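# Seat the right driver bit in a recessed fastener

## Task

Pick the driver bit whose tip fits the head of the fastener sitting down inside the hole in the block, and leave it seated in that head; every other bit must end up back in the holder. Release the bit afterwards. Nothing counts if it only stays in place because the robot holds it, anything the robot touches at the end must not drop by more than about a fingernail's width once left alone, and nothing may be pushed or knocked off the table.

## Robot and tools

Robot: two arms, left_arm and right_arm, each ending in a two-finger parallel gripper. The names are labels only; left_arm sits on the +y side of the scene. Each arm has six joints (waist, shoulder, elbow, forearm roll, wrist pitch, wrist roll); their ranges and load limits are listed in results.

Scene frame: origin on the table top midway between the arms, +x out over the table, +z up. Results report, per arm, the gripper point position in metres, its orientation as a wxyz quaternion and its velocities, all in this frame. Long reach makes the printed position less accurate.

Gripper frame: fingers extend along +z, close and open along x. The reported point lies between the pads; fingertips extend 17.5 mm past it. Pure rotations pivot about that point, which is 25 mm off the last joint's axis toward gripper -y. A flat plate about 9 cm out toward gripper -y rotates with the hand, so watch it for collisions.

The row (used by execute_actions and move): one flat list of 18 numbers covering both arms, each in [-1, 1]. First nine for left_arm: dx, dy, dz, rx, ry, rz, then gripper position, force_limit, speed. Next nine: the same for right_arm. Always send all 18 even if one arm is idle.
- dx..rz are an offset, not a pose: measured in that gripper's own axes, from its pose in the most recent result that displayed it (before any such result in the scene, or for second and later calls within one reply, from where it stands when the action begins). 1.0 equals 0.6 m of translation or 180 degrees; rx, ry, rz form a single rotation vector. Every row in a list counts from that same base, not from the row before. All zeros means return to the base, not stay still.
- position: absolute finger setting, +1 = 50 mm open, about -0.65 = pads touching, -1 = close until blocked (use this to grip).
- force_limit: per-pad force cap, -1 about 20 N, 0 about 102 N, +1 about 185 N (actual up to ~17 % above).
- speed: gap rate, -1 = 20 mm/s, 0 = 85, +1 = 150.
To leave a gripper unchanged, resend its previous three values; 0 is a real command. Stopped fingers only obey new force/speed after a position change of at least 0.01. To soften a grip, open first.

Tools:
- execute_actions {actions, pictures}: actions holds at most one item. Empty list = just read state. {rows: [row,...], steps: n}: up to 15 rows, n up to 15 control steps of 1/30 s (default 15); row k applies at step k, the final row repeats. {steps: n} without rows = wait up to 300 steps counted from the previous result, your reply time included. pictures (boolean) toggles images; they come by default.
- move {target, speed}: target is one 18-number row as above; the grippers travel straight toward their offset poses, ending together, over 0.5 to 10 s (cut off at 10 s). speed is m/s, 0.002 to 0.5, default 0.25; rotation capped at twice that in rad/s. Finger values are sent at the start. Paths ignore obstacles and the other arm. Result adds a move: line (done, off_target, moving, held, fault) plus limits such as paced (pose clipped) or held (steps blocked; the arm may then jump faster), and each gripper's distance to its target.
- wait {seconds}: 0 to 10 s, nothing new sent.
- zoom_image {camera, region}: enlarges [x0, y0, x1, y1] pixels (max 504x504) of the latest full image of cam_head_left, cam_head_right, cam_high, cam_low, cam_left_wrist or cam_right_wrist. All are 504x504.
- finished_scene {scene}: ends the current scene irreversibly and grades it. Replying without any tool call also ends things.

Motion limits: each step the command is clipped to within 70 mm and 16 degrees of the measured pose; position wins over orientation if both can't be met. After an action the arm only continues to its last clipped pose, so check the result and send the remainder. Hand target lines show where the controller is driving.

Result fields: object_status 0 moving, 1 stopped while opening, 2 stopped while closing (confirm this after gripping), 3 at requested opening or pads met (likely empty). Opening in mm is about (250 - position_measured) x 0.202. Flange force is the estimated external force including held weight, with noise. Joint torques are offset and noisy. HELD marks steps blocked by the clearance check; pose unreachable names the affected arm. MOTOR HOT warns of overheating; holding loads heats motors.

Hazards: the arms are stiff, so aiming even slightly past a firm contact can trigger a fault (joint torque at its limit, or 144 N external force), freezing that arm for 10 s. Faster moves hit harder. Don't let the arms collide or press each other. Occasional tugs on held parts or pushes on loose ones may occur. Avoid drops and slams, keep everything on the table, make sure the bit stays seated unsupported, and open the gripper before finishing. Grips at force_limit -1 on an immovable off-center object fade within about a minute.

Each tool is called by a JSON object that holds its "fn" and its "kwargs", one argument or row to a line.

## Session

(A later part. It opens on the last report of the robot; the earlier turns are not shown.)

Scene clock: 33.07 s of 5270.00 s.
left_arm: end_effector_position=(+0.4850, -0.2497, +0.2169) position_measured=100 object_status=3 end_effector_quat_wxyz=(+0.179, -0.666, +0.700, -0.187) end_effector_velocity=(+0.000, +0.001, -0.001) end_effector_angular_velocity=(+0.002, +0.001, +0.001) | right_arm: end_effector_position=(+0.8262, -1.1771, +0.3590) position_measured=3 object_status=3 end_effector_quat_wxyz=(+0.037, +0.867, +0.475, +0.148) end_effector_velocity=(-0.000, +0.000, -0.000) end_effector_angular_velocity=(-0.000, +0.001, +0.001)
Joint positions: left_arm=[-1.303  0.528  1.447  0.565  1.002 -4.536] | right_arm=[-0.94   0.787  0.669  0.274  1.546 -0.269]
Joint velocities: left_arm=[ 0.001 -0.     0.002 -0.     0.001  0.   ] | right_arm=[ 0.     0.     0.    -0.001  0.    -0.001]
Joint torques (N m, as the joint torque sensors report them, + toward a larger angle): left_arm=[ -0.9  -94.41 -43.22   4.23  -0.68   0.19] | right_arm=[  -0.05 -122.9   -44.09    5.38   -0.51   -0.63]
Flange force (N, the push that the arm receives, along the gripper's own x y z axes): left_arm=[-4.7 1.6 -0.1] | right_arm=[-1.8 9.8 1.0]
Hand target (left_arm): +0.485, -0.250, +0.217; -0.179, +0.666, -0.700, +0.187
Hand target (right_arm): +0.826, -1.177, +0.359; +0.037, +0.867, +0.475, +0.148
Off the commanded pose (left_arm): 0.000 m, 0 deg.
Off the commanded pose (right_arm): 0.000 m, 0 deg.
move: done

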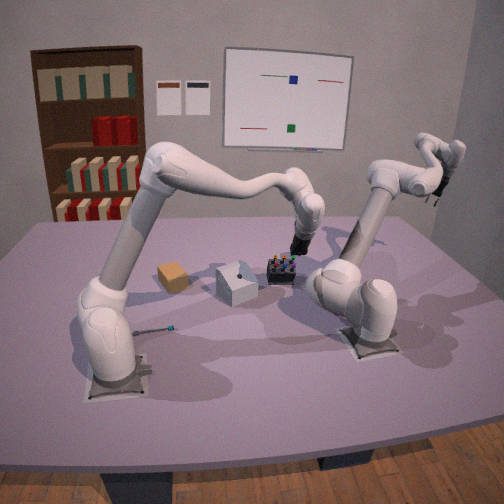

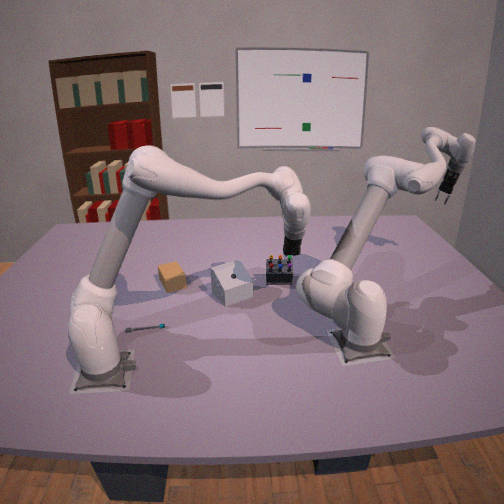

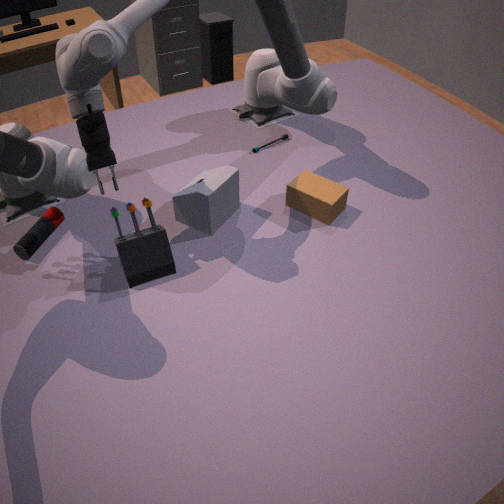

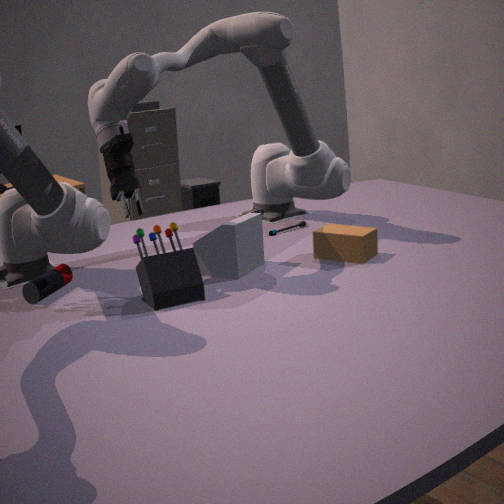

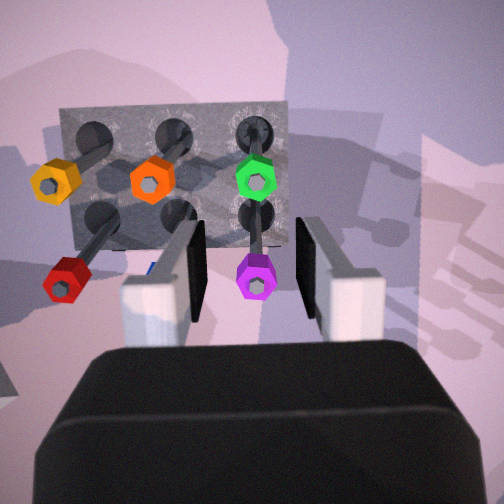

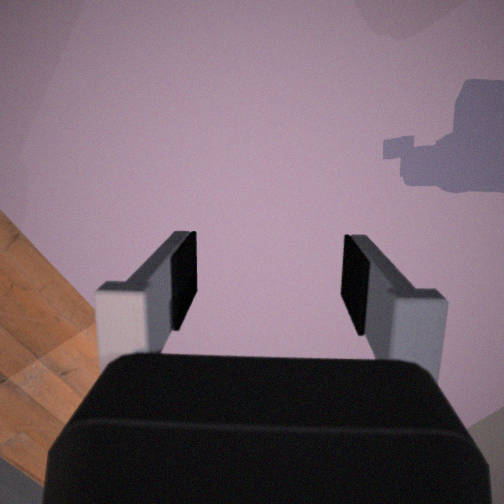

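{"fn": "move", "kwargs": {
  "target": [-0.07,0.085,0,0,0,0,0.35,-0.3,0,0,0,0,0,0,0,1,0,0]
}}

{"fn": "zoom_image", "kwargs": {
  "camera": "cam_left_wrist",
  "region": [210,90,290,170]
}}

{"fn": "move", "kwargs": {
  "target": [-0.076,0,0,0,0,0,0.35,-0.3,0,0,0,0,0,0,0,1,0,0]
}}

{"fn": "zoom_image", "kwargs": {
  "camera": "cam_left_wrist",
  "region": [210,90,290,170]
}}

Scene clock: 37.87 s of 5270.00 s.
left_arm: end_effector_position=(+0.4432, -0.2054, +0.1915) position_measured=100 object_status=3 end_effector_quat_wxyz=(+0.179, -0.666, +0.700, -0.187) end_effector_velocity=(+0.000, +0.000, -0.001) end_effector_angular_velocity=(+0.000, +0.001, +0.001) | right_arm: end_effector_position=(+0.8262, -1.1771, +0.3590) position_measured=3 object_status=3 end_effector_quat_wxyz=(+0.037, +0.867, +0.475, +0.148) end_effector_velocity=(+0.001, +0.001, -0.000) end_effector_angular_velocity=(+0.002, -0.001, +0.002)
Joint positions: left_arm=[-1.331  0.462  1.603  0.601  0.941 -4.621] | right_arm=[-0.94   0.787  0.669  0.274  1.546 -0.269]
Joint velocities: left_arm=[ 0.001  0.001  0.    -0.001 -0.     0.001] | right_arm=[ 0.001  0.     0.001  0.002  0.    -0.   ]
Joint torques (N m, as the joint torque sensors report them, + toward a larger angle): left_arm=[  1.33 -88.55 -40.9    4.17  -0.11  -0.23] | right_arm=[  -0.45 -121.03  -44.14    5.4    -0.55   -0.65]
Flange force (N, the push that the arm receives, along the gripper's own x y z axes): left_arm=[0.6 1.4 0.8] | right_arm=[0.2 5.0 1.1]
Hand target (left_arm): +0.443, -0.205, +0.191; -0.179, +0.666, -0.700, +0.187
Hand target (right_arm): +0.826, -1.177, +0.359; +0.037, +0.867, +0.475, +0.148
Off the commanded pose (left_arm): 0.000 m, 0 deg.
Off the commanded pose (right_arm): 0.000 m, 0 deg.
After step 90, 1.10 s passed at rest.
move: done

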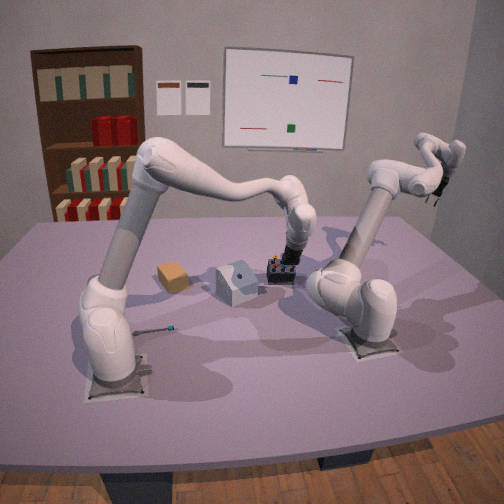

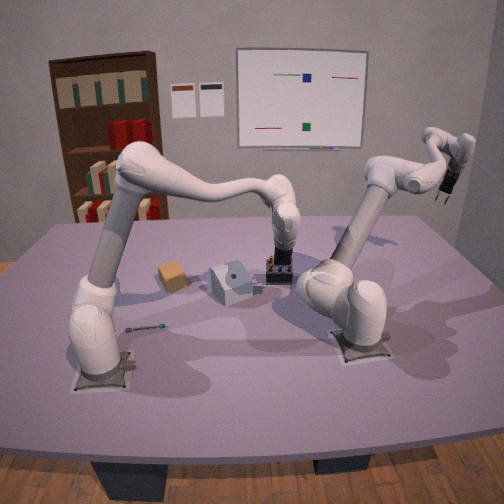

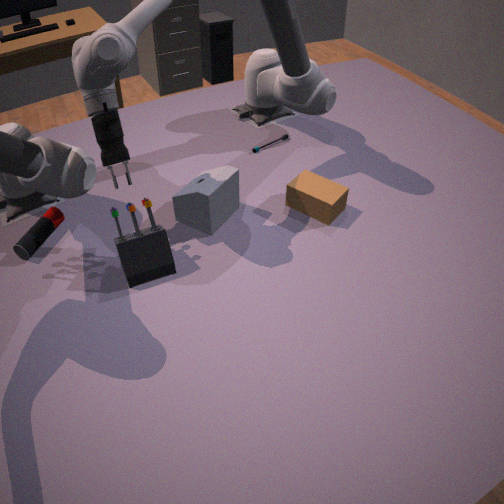

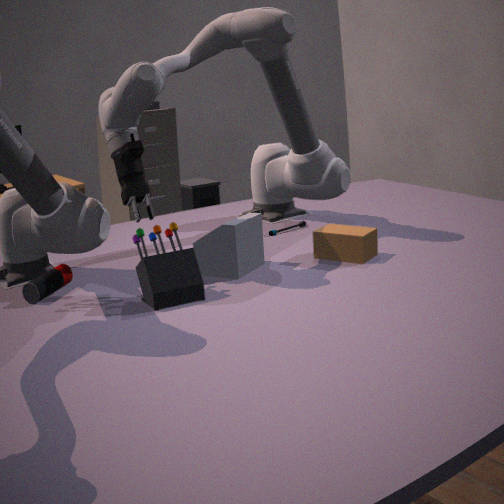

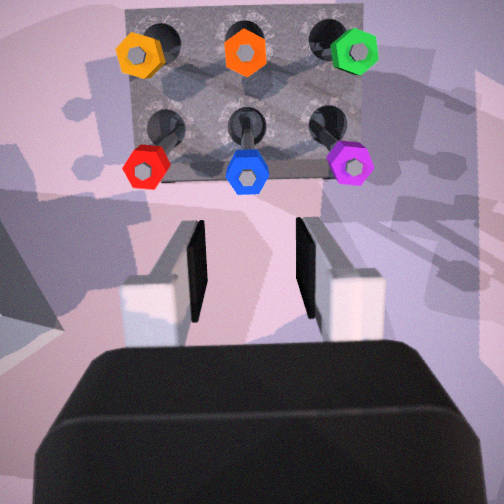

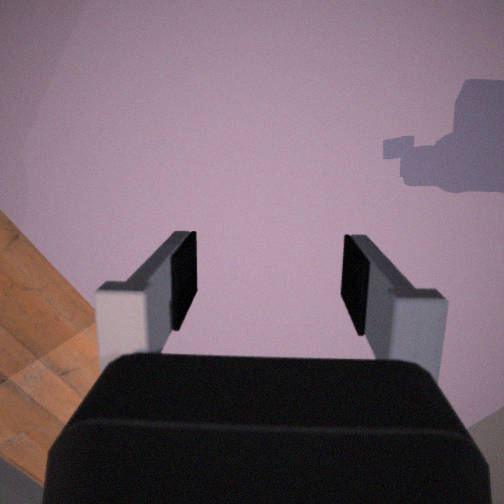

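Region (210, 90, 290, 170) of cam_left_wrist's 504x504 image, scaled by 6.300, with more detail than that image has.

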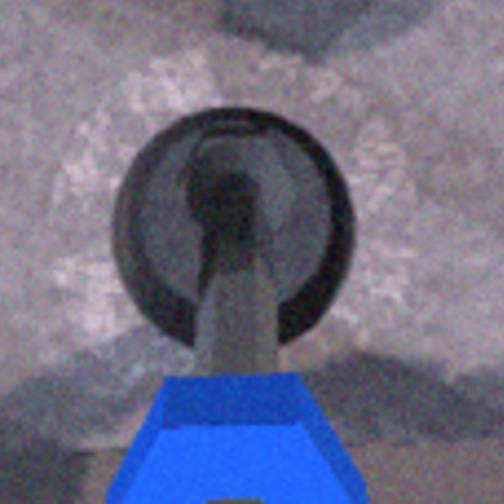

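Scene clock: 38.57 s of 5270.00 s.
left_arm: end_effector_position=(+0.4456, -0.1599, +0.1915) position_measured=100 object_status=3 end_effector_quat_wxyz=(+0.179, -0.666, +0.700, -0.187) end_effector_velocity=(-0.000, -0.001, +0.001) end_effector_angular_velocity=(-0.001, -0.001, -0.001) | right_arm: end_effector_position=(+0.8262, -1.1771, +0.3590) position_measured=3 object_status=3 end_effector_quat_wxyz=(+0.037, +0.867, +0.475, +0.148) end_effector_velocity=(+0.001, +0.001, -0.000) end_effector_angular_velocity=(+0.001, -0.001, +0.002)
Joint positions: left_arm=[-1.305  0.405  1.69   0.613  0.903 -4.62 ] | right_arm=[-0.94   0.787  0.669  0.274  1.546 -0.269]
Joint velocities: left_arm=[-0.    -0.001 -0.001 -0.     0.001  0.001] | right_arm=[ 0.002  0.    -0.     0.001 -0.     0.   ]
Joint torques (N m, as the joint torque sensors report them, + toward a larger angle): left_arm=[  3.21 -80.18 -40.87   4.24  -0.58  -0.03] | right_arm=[  -2.43 -121.3   -43.68    5.38   -0.64   -0.88]
Flange force (N, the push that the arm receives, along the gripper's own x y z axes): left_arm=[-1.4 4.8 -3.5] | right_arm=[2.0 8.6 0.4]
Hand target (left_arm): +0.446, -0.160, +0.191; -0.179, +0.666, -0.700, +0.187
Hand target (right_arm): +0.826, -1.177, +0.359; +0.037, +0.867, +0.475, +0.148
Off the commanded pose (left_arm): 0.000 m, 0 deg.
Off the commanded pose (right_arm): 0.000 m, 0 deg.
move: done

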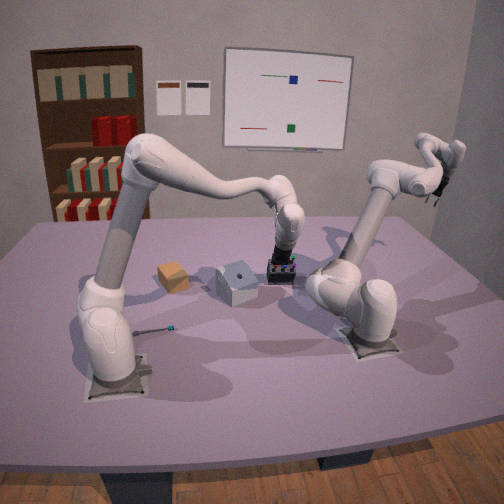

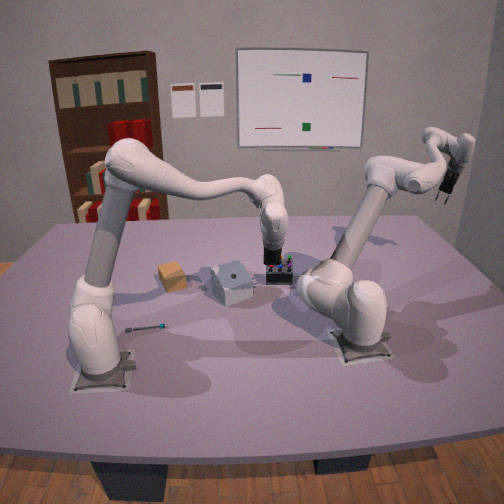

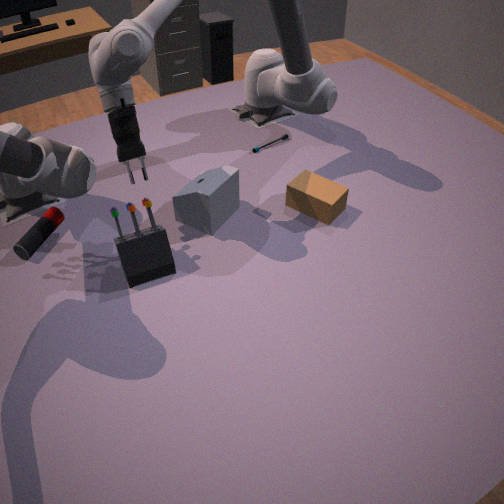

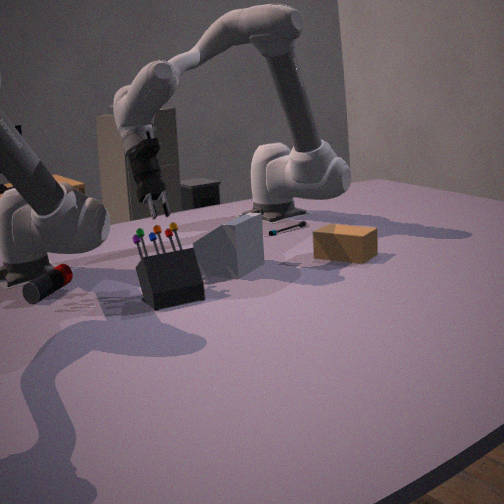

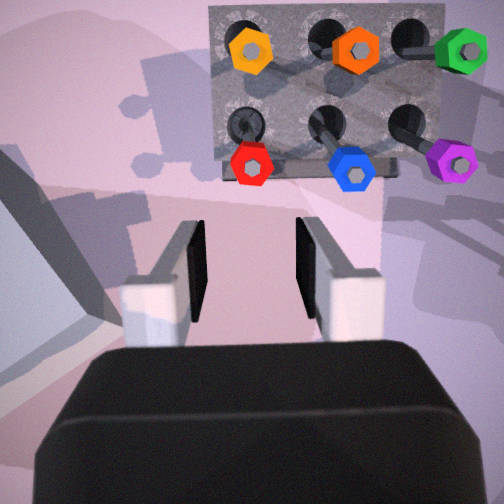

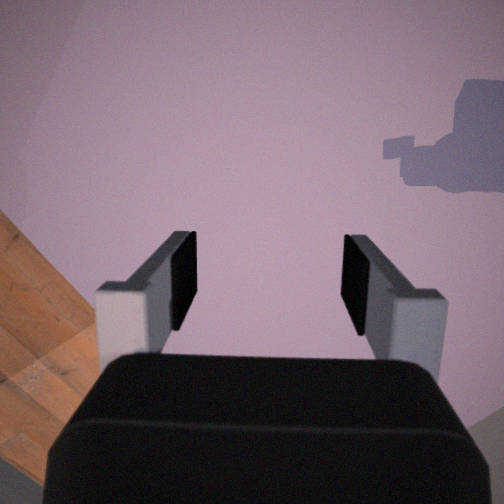

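Region (210, 90, 290, 170) of cam_left_wrist's 504x504 image, scaled by 6.300, with more detail than that image has.

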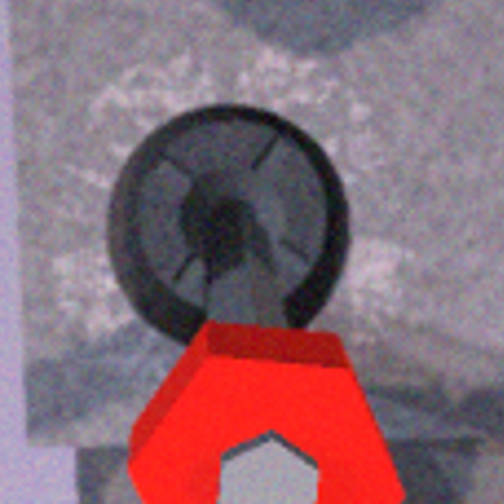

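{"fn": "move", "kwargs": {
  "target": [0.003,-0.033,0.053,0.034,-0.0234,0.206,0.35,-0.3,0,0,0,0,0,0,0,1,0,0],
  "speed": 0.2
}}

Scene clock: 49.97 s of 5270.00 s.
left_arm: end_effector_position=(+0.4786, -0.1634, +0.1739) position_measured=100 object_status=3 end_effector_quat_wxyz=(+0.289, -0.405, +0.857, -0.133) end_effector_velocity=(-0.000, -0.000, +0.001) end_effector_angular_velocity=(-0.001, -0.001, -0.001) | right_arm: end_effector_position=(+0.8262, -1.1771, +0.3590) position_measured=3 object_status=3 end_effector_quat_wxyz=(+0.037, +0.867, +0.475, +0.148) end_effector_velocity=(+0.000, +0.000, -0.000) end_effector_angular_velocity=(-0.000, -0.000, +0.000)
Joint positions: left_arm=[-1.294  0.439  1.717  0.804  0.883 -4.113] | right_arm=[-0.94   0.787  0.669  0.274  1.546 -0.269]
Joint velocities: left_arm=[-0.    -0.001 -0.     0.    -0.     0.   ] | right_arm=[ 0.    -0.     0.001  0.    -0.001 -0.001]
Joint torques (N m, as the joint torque sensors report them, + toward a larger angle): left_arm=[  1.42 -85.24 -39.86   3.93  -0.12  -0.29] | right_arm=[  -1.71 -121.4   -45.41    5.33   -0.67   -0.56]
Flange force (N, the push that the arm receives, along the gripper's own x y z axes): left_arm=[1.9 1.0 -0.6] | right_arm=[0.3 0.0 2.7]
Hand target (left_arm): +0.479, -0.163, +0.174; +0.289, -0.405, +0.857, -0.133
Hand target (right_arm): +0.826, -1.177, +0.359; +0.037, +0.867, +0.475, +0.148
Off the commanded pose (left_arm): 0.000 m, 0 deg.
Off the commanded pose (right_arm): 0.000 m, 0 deg.
After step 90, 6.47 s passed at rest.
move: done

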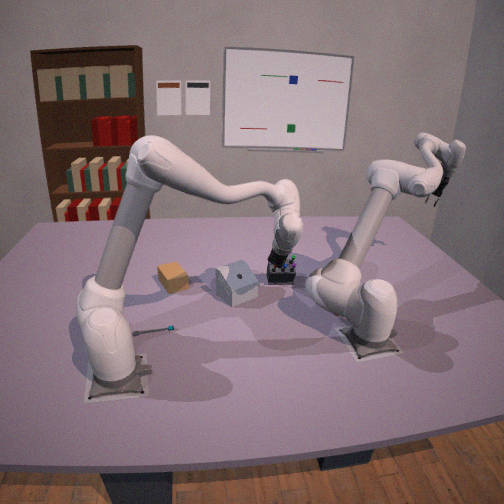

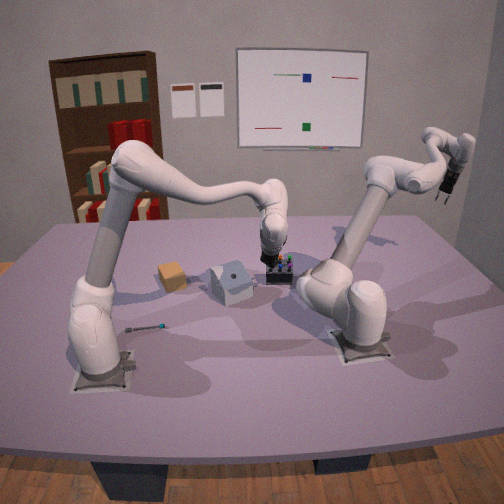

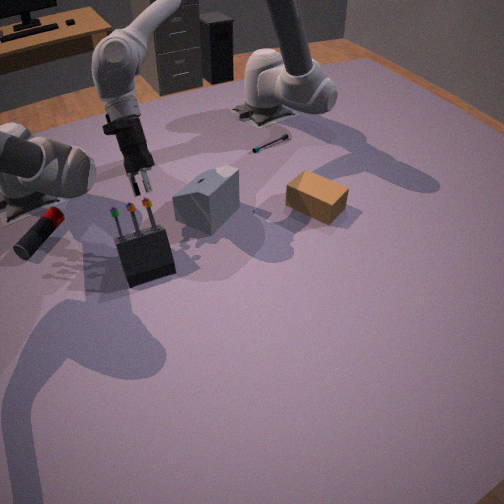

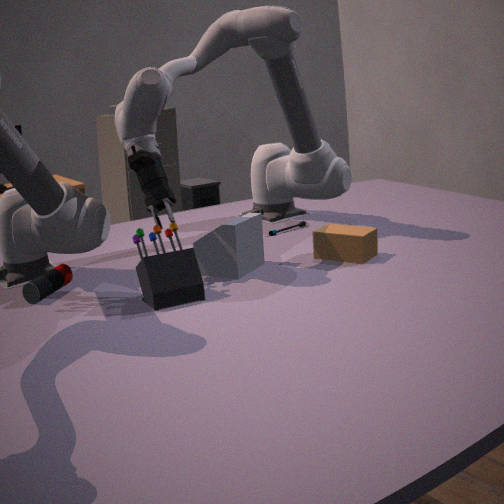

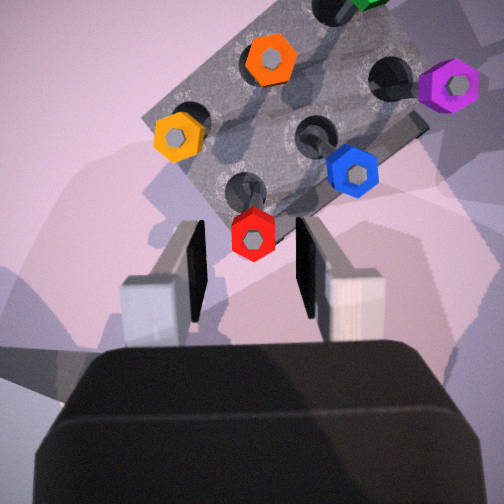

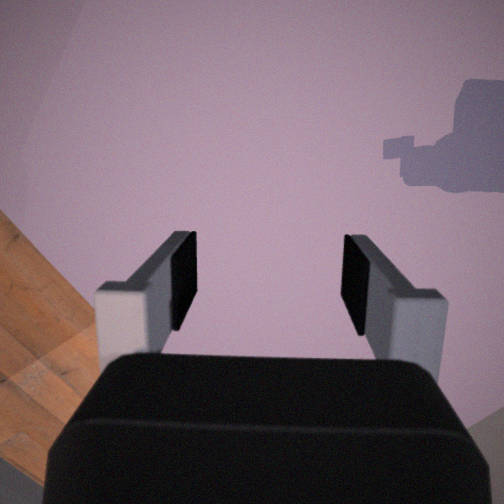

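Good. Descend and grip softly.

{"fn": "move", "kwargs": {
  "target": [0.001,0,0.062,0,0,0,0.35,-0.3,0,0,0,0,0,0,0,1,0,0],
  "speed": 0.06
}}

{"fn": "move", "kwargs": {
  "target": [0,0,0,0,0,0,-1,-0.3,-0.5,0,0,0,0,0,0,1,0,0]
}}

Scene clock: 53.83 s of 5270.00 s.
left_arm: end_effector_position=(+0.5008, -0.1637, +0.1440) position_measured=100 object_status=3 end_effector_quat_wxyz=(+0.289, -0.405, +0.857, -0.133) end_effector_velocity=(-0.002, +0.001, -0.003) end_effector_angular_velocity=(+0.002, +0.002, -0.000) | right_arm: end_effector_position=(+0.8262, -1.1771, +0.3590) position_measured=3 object_status=3 end_effector_quat_wxyz=(+0.037, +0.867, +0.475, +0.148) end_effector_velocity=(+0.000, -0.000, +0.000) end_effector_angular_velocity=(-0.001, -0.000, -0.000)
Joint positions: left_arm=[-1.267  0.481  1.716  0.831  0.839 -4.131] | right_arm=[-0.94   0.787  0.669  0.274  1.546 -0.269]
Joint velocities: left_arm=[-0.001  0.001  0.003 -0.001 -0.    -0.001] | right_arm=[ 0.     0.    -0.001 -0.    -0.    -0.   ]
Joint torques (N m, as the joint torque sensors report them, + toward a larger angle): left_arm=[  1.71 -87.57 -39.13   3.7   -0.29  -0.18] | right_arm=[  -0.43 -121.24  -43.71    5.23   -0.2    -0.71]
Flange force (N, the push that the arm receives, along the gripper's own x y z axes): left_arm=[1.0 2.0 -1.5] | right_arm=[-0.1 6.7 0.5]
Hand target (left_arm): +0.501, -0.164, +0.144; +0.289, -0.405, +0.857, -0.133
Hand target (right_arm): +0.826, -1.177, +0.359; +0.037, +0.867, +0.475, +0.148
Off the commanded pose (left_arm): 0.000 m, 0 deg.
Off the commanded pose (right_arm): 0.000 m, 0 deg.
move: done

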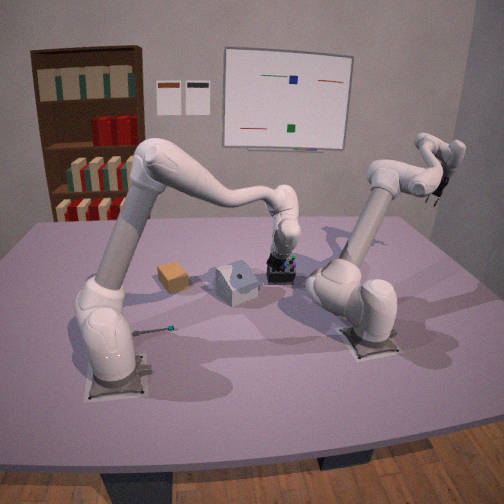

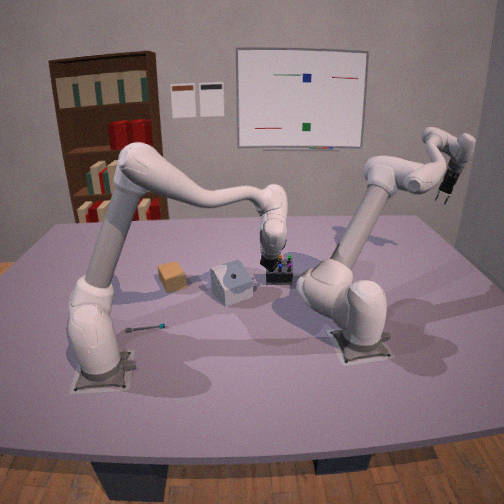

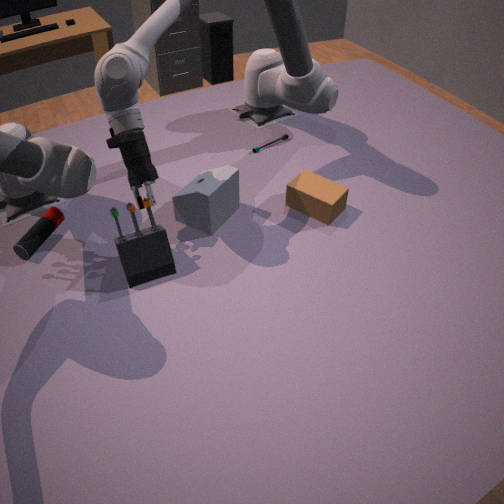

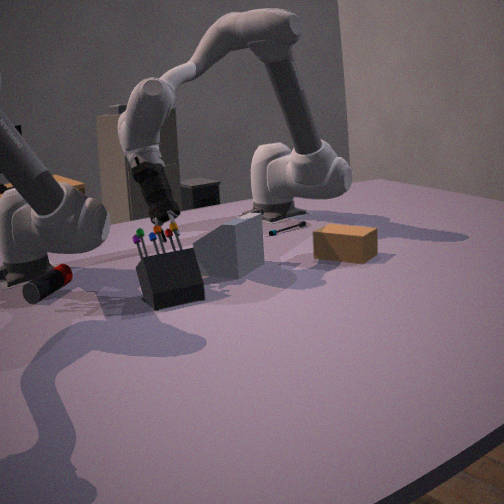

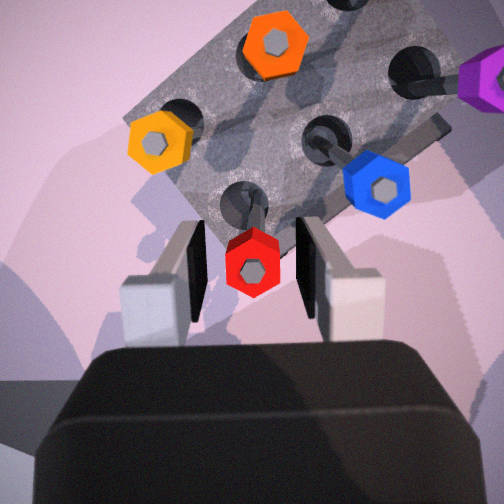

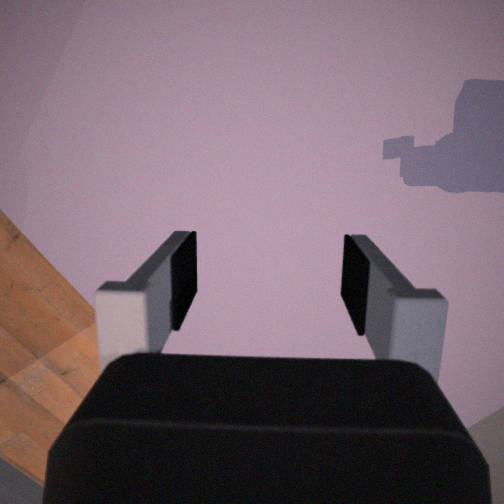

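Scene clock: 54.33 s of 5270.00 s.
left_arm: end_effector_position=(+0.5008, -0.1637, +0.1440) position_measured=175 object_status=2 end_effector_quat_wxyz=(+0.289, -0.405, +0.857, -0.133) end_effector_velocity=(+0.002, +0.001, +0.000) end_effector_angular_velocity=(-0.001, +0.001, +0.003) | right_arm: end_effector_position=(+0.8262, -1.1771, +0.3590) position_measured=3 object_status=3 end_effector_quat_wxyz=(+0.037, +0.867, +0.475, +0.148) end_effector_velocity=(+0.001, +0.001, -0.000) end_effector_angular_velocity=(+0.002, -0.001, +0.001)
Joint positions: left_arm=[-1.267  0.481  1.716  0.831  0.839 -4.131] | right_arm=[-0.94   0.787  0.669  0.274  1.546 -0.269]
Joint velocities: left_arm=[ 0.003 -0.    -0.    -0.001 -0.     0.   ] | right_arm=[ 0.     0.    -0.     0.002  0.001 -0.   ]
Joint torques (N m, as the joint torque sensors report them, + toward a larger angle): left_arm=[  4.26 -87.57 -39.64   4.02   1.    -0.25] | right_arm=[  -0.2  -121.38  -45.32    5.23   -0.36   -0.59]
Flange force (N, the push that the arm receives, along the gripper's own x y z axes): left_arm=[2.6 4.0 -1.8] | right_arm=[0.0 -0.4 2.7]
Hand target (left_arm): +0.501, -0.164, +0.144; +0.289, -0.405, +0.857, -0.133
Hand target (right_arm): +0.826, -1.177, +0.359; +0.037, +0.867, +0.475, +0.148
Off the commanded pose (left_arm): 0.000 m, 0 deg.
Off the commanded pose (right_arm): 0.000 m, 0 deg.
move: done

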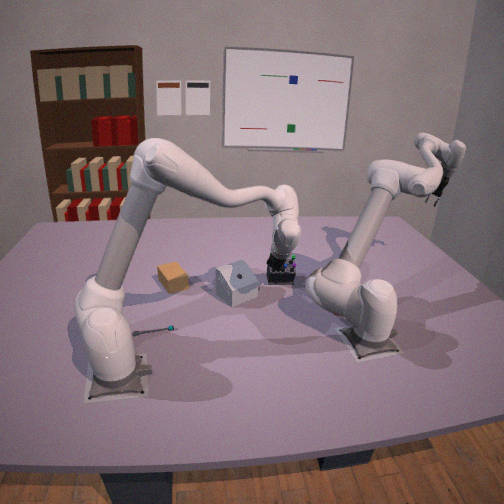

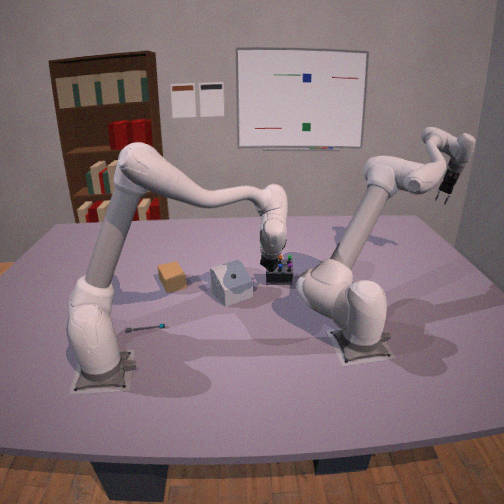

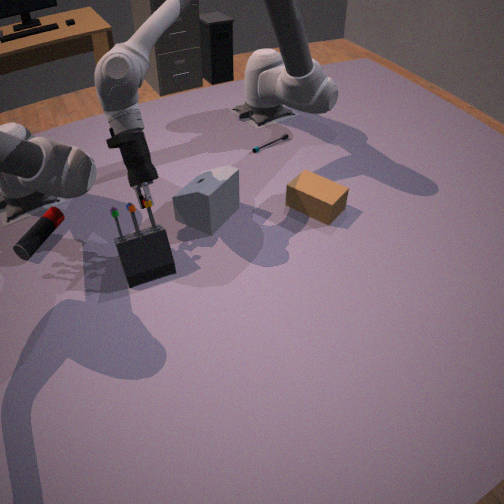

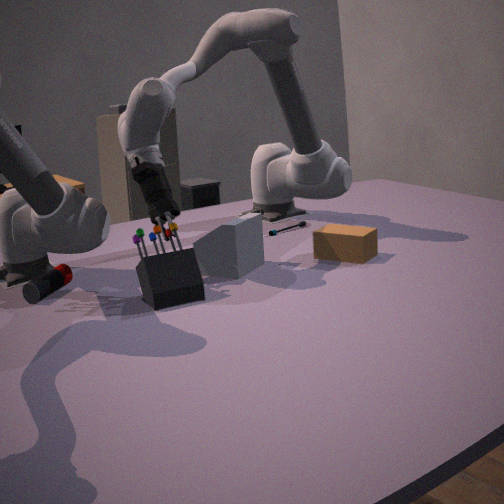

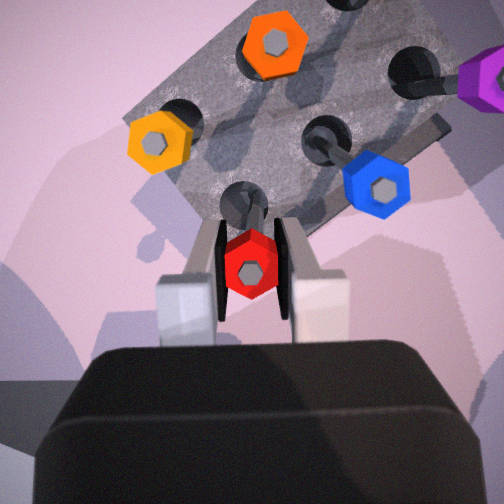

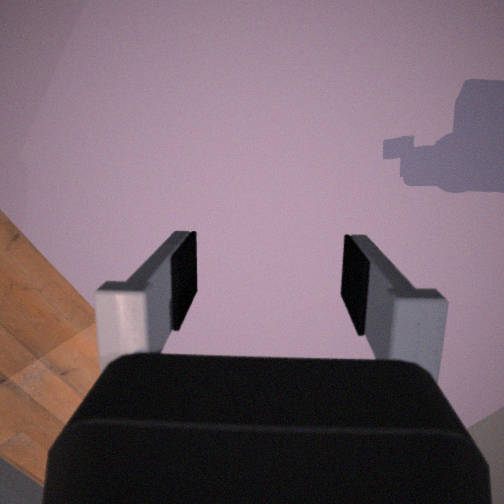

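{"fn": "move", "kwargs": {
  "target": [-0.027,-0.02,-0.265,0,0,0,-1,-0.3,-0.5,0,0,0,0,0,0,1,0,0],
  "speed": 0.06
}}

Scene clock: 66.47 s of 5270.00 s.
left_arm: end_effector_position=(+0.4204, -0.1596, +0.2826) position_measured=175 object_status=2 end_effector_quat_wxyz=(+0.289, -0.405, +0.857, -0.133) end_effector_velocity=(+0.000, +0.000, -0.000) end_effector_angular_velocity=(+0.001, -0.000, +0.001) | right_arm: end_effector_position=(+0.8262, -1.1771, +0.3590) position_measured=3 object_status=3 end_effector_quat_wxyz=(+0.037, +0.867, +0.475, +0.148) end_effector_velocity=(-0.001, -0.002, -0.001) end_effector_angular_velocity=(-0.000, +0.001, -0.002)
Joint positions: left_arm=[-1.368  0.315  1.677  0.722  1.047 -4.032] | right_arm=[-0.94   0.787  0.669  0.274  1.546 -0.269]
Joint velocities: left_arm=[ 0.     0.     0.     0.     0.001 -0.   ] | right_arm=[-0.002  0.     0.    -0.001 -0.     0.   ]
Joint torques (N m, as the joint torque sensors report them, + toward a larger angle): left_arm=[ -1.26 -75.36 -42.41   4.17  -0.25   0.  ] | right_arm=[  -2.66 -122.24  -44.82    5.38   -0.64   -0.32]
Flange force (N, the push that the arm receives, along the gripper's own x y z axes): left_arm=[0.4 0.1 3.1] | right_arm=[0.9 5.1 2.4]
Hand target (left_arm): +0.420, -0.160, +0.282; +0.289, -0.405, +0.857, -0.133
Hand target (right_arm): +0.826, -1.177, +0.359; +0.037, +0.867, +0.475, +0.148
Off the commanded pose (left_arm): 0.000 m, 0 deg.
Off the commanded pose (right_arm): 0.000 m, 0 deg.
After step 90, 6.23 s passed at rest.
move: done

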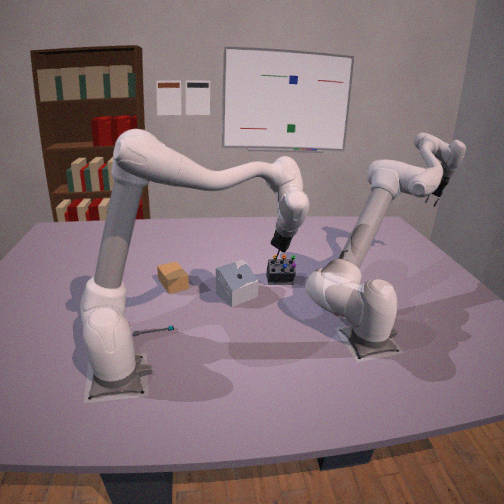

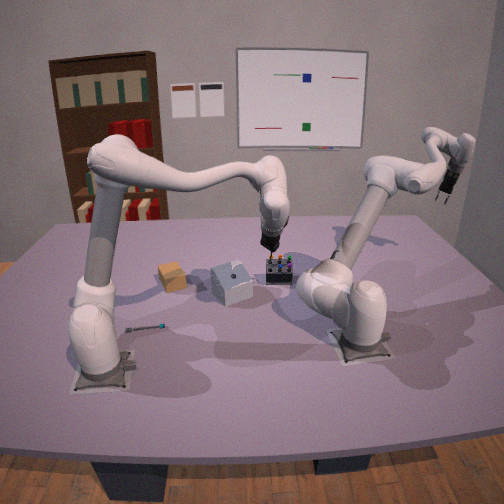

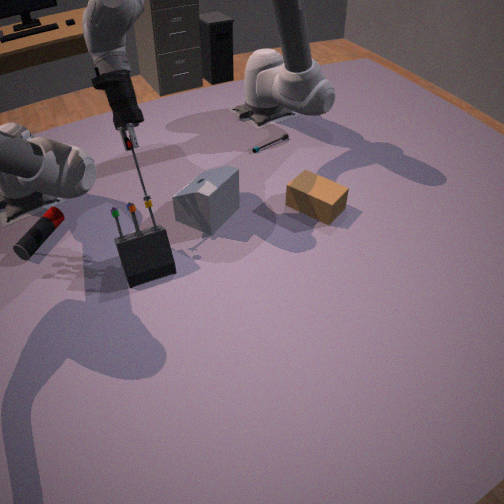

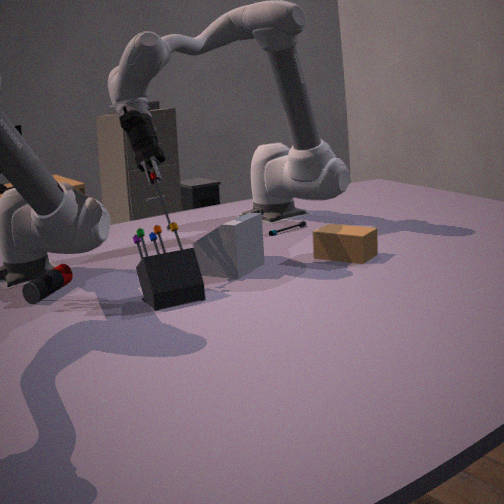

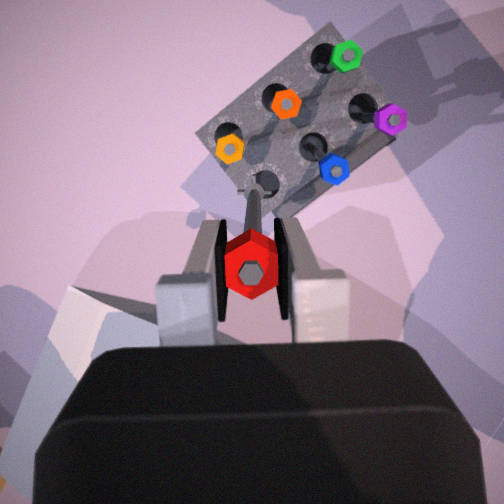

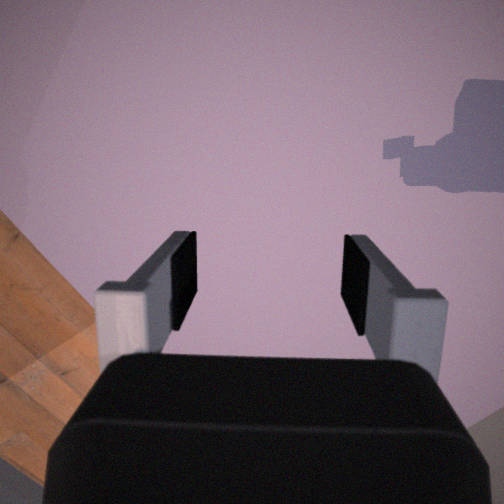

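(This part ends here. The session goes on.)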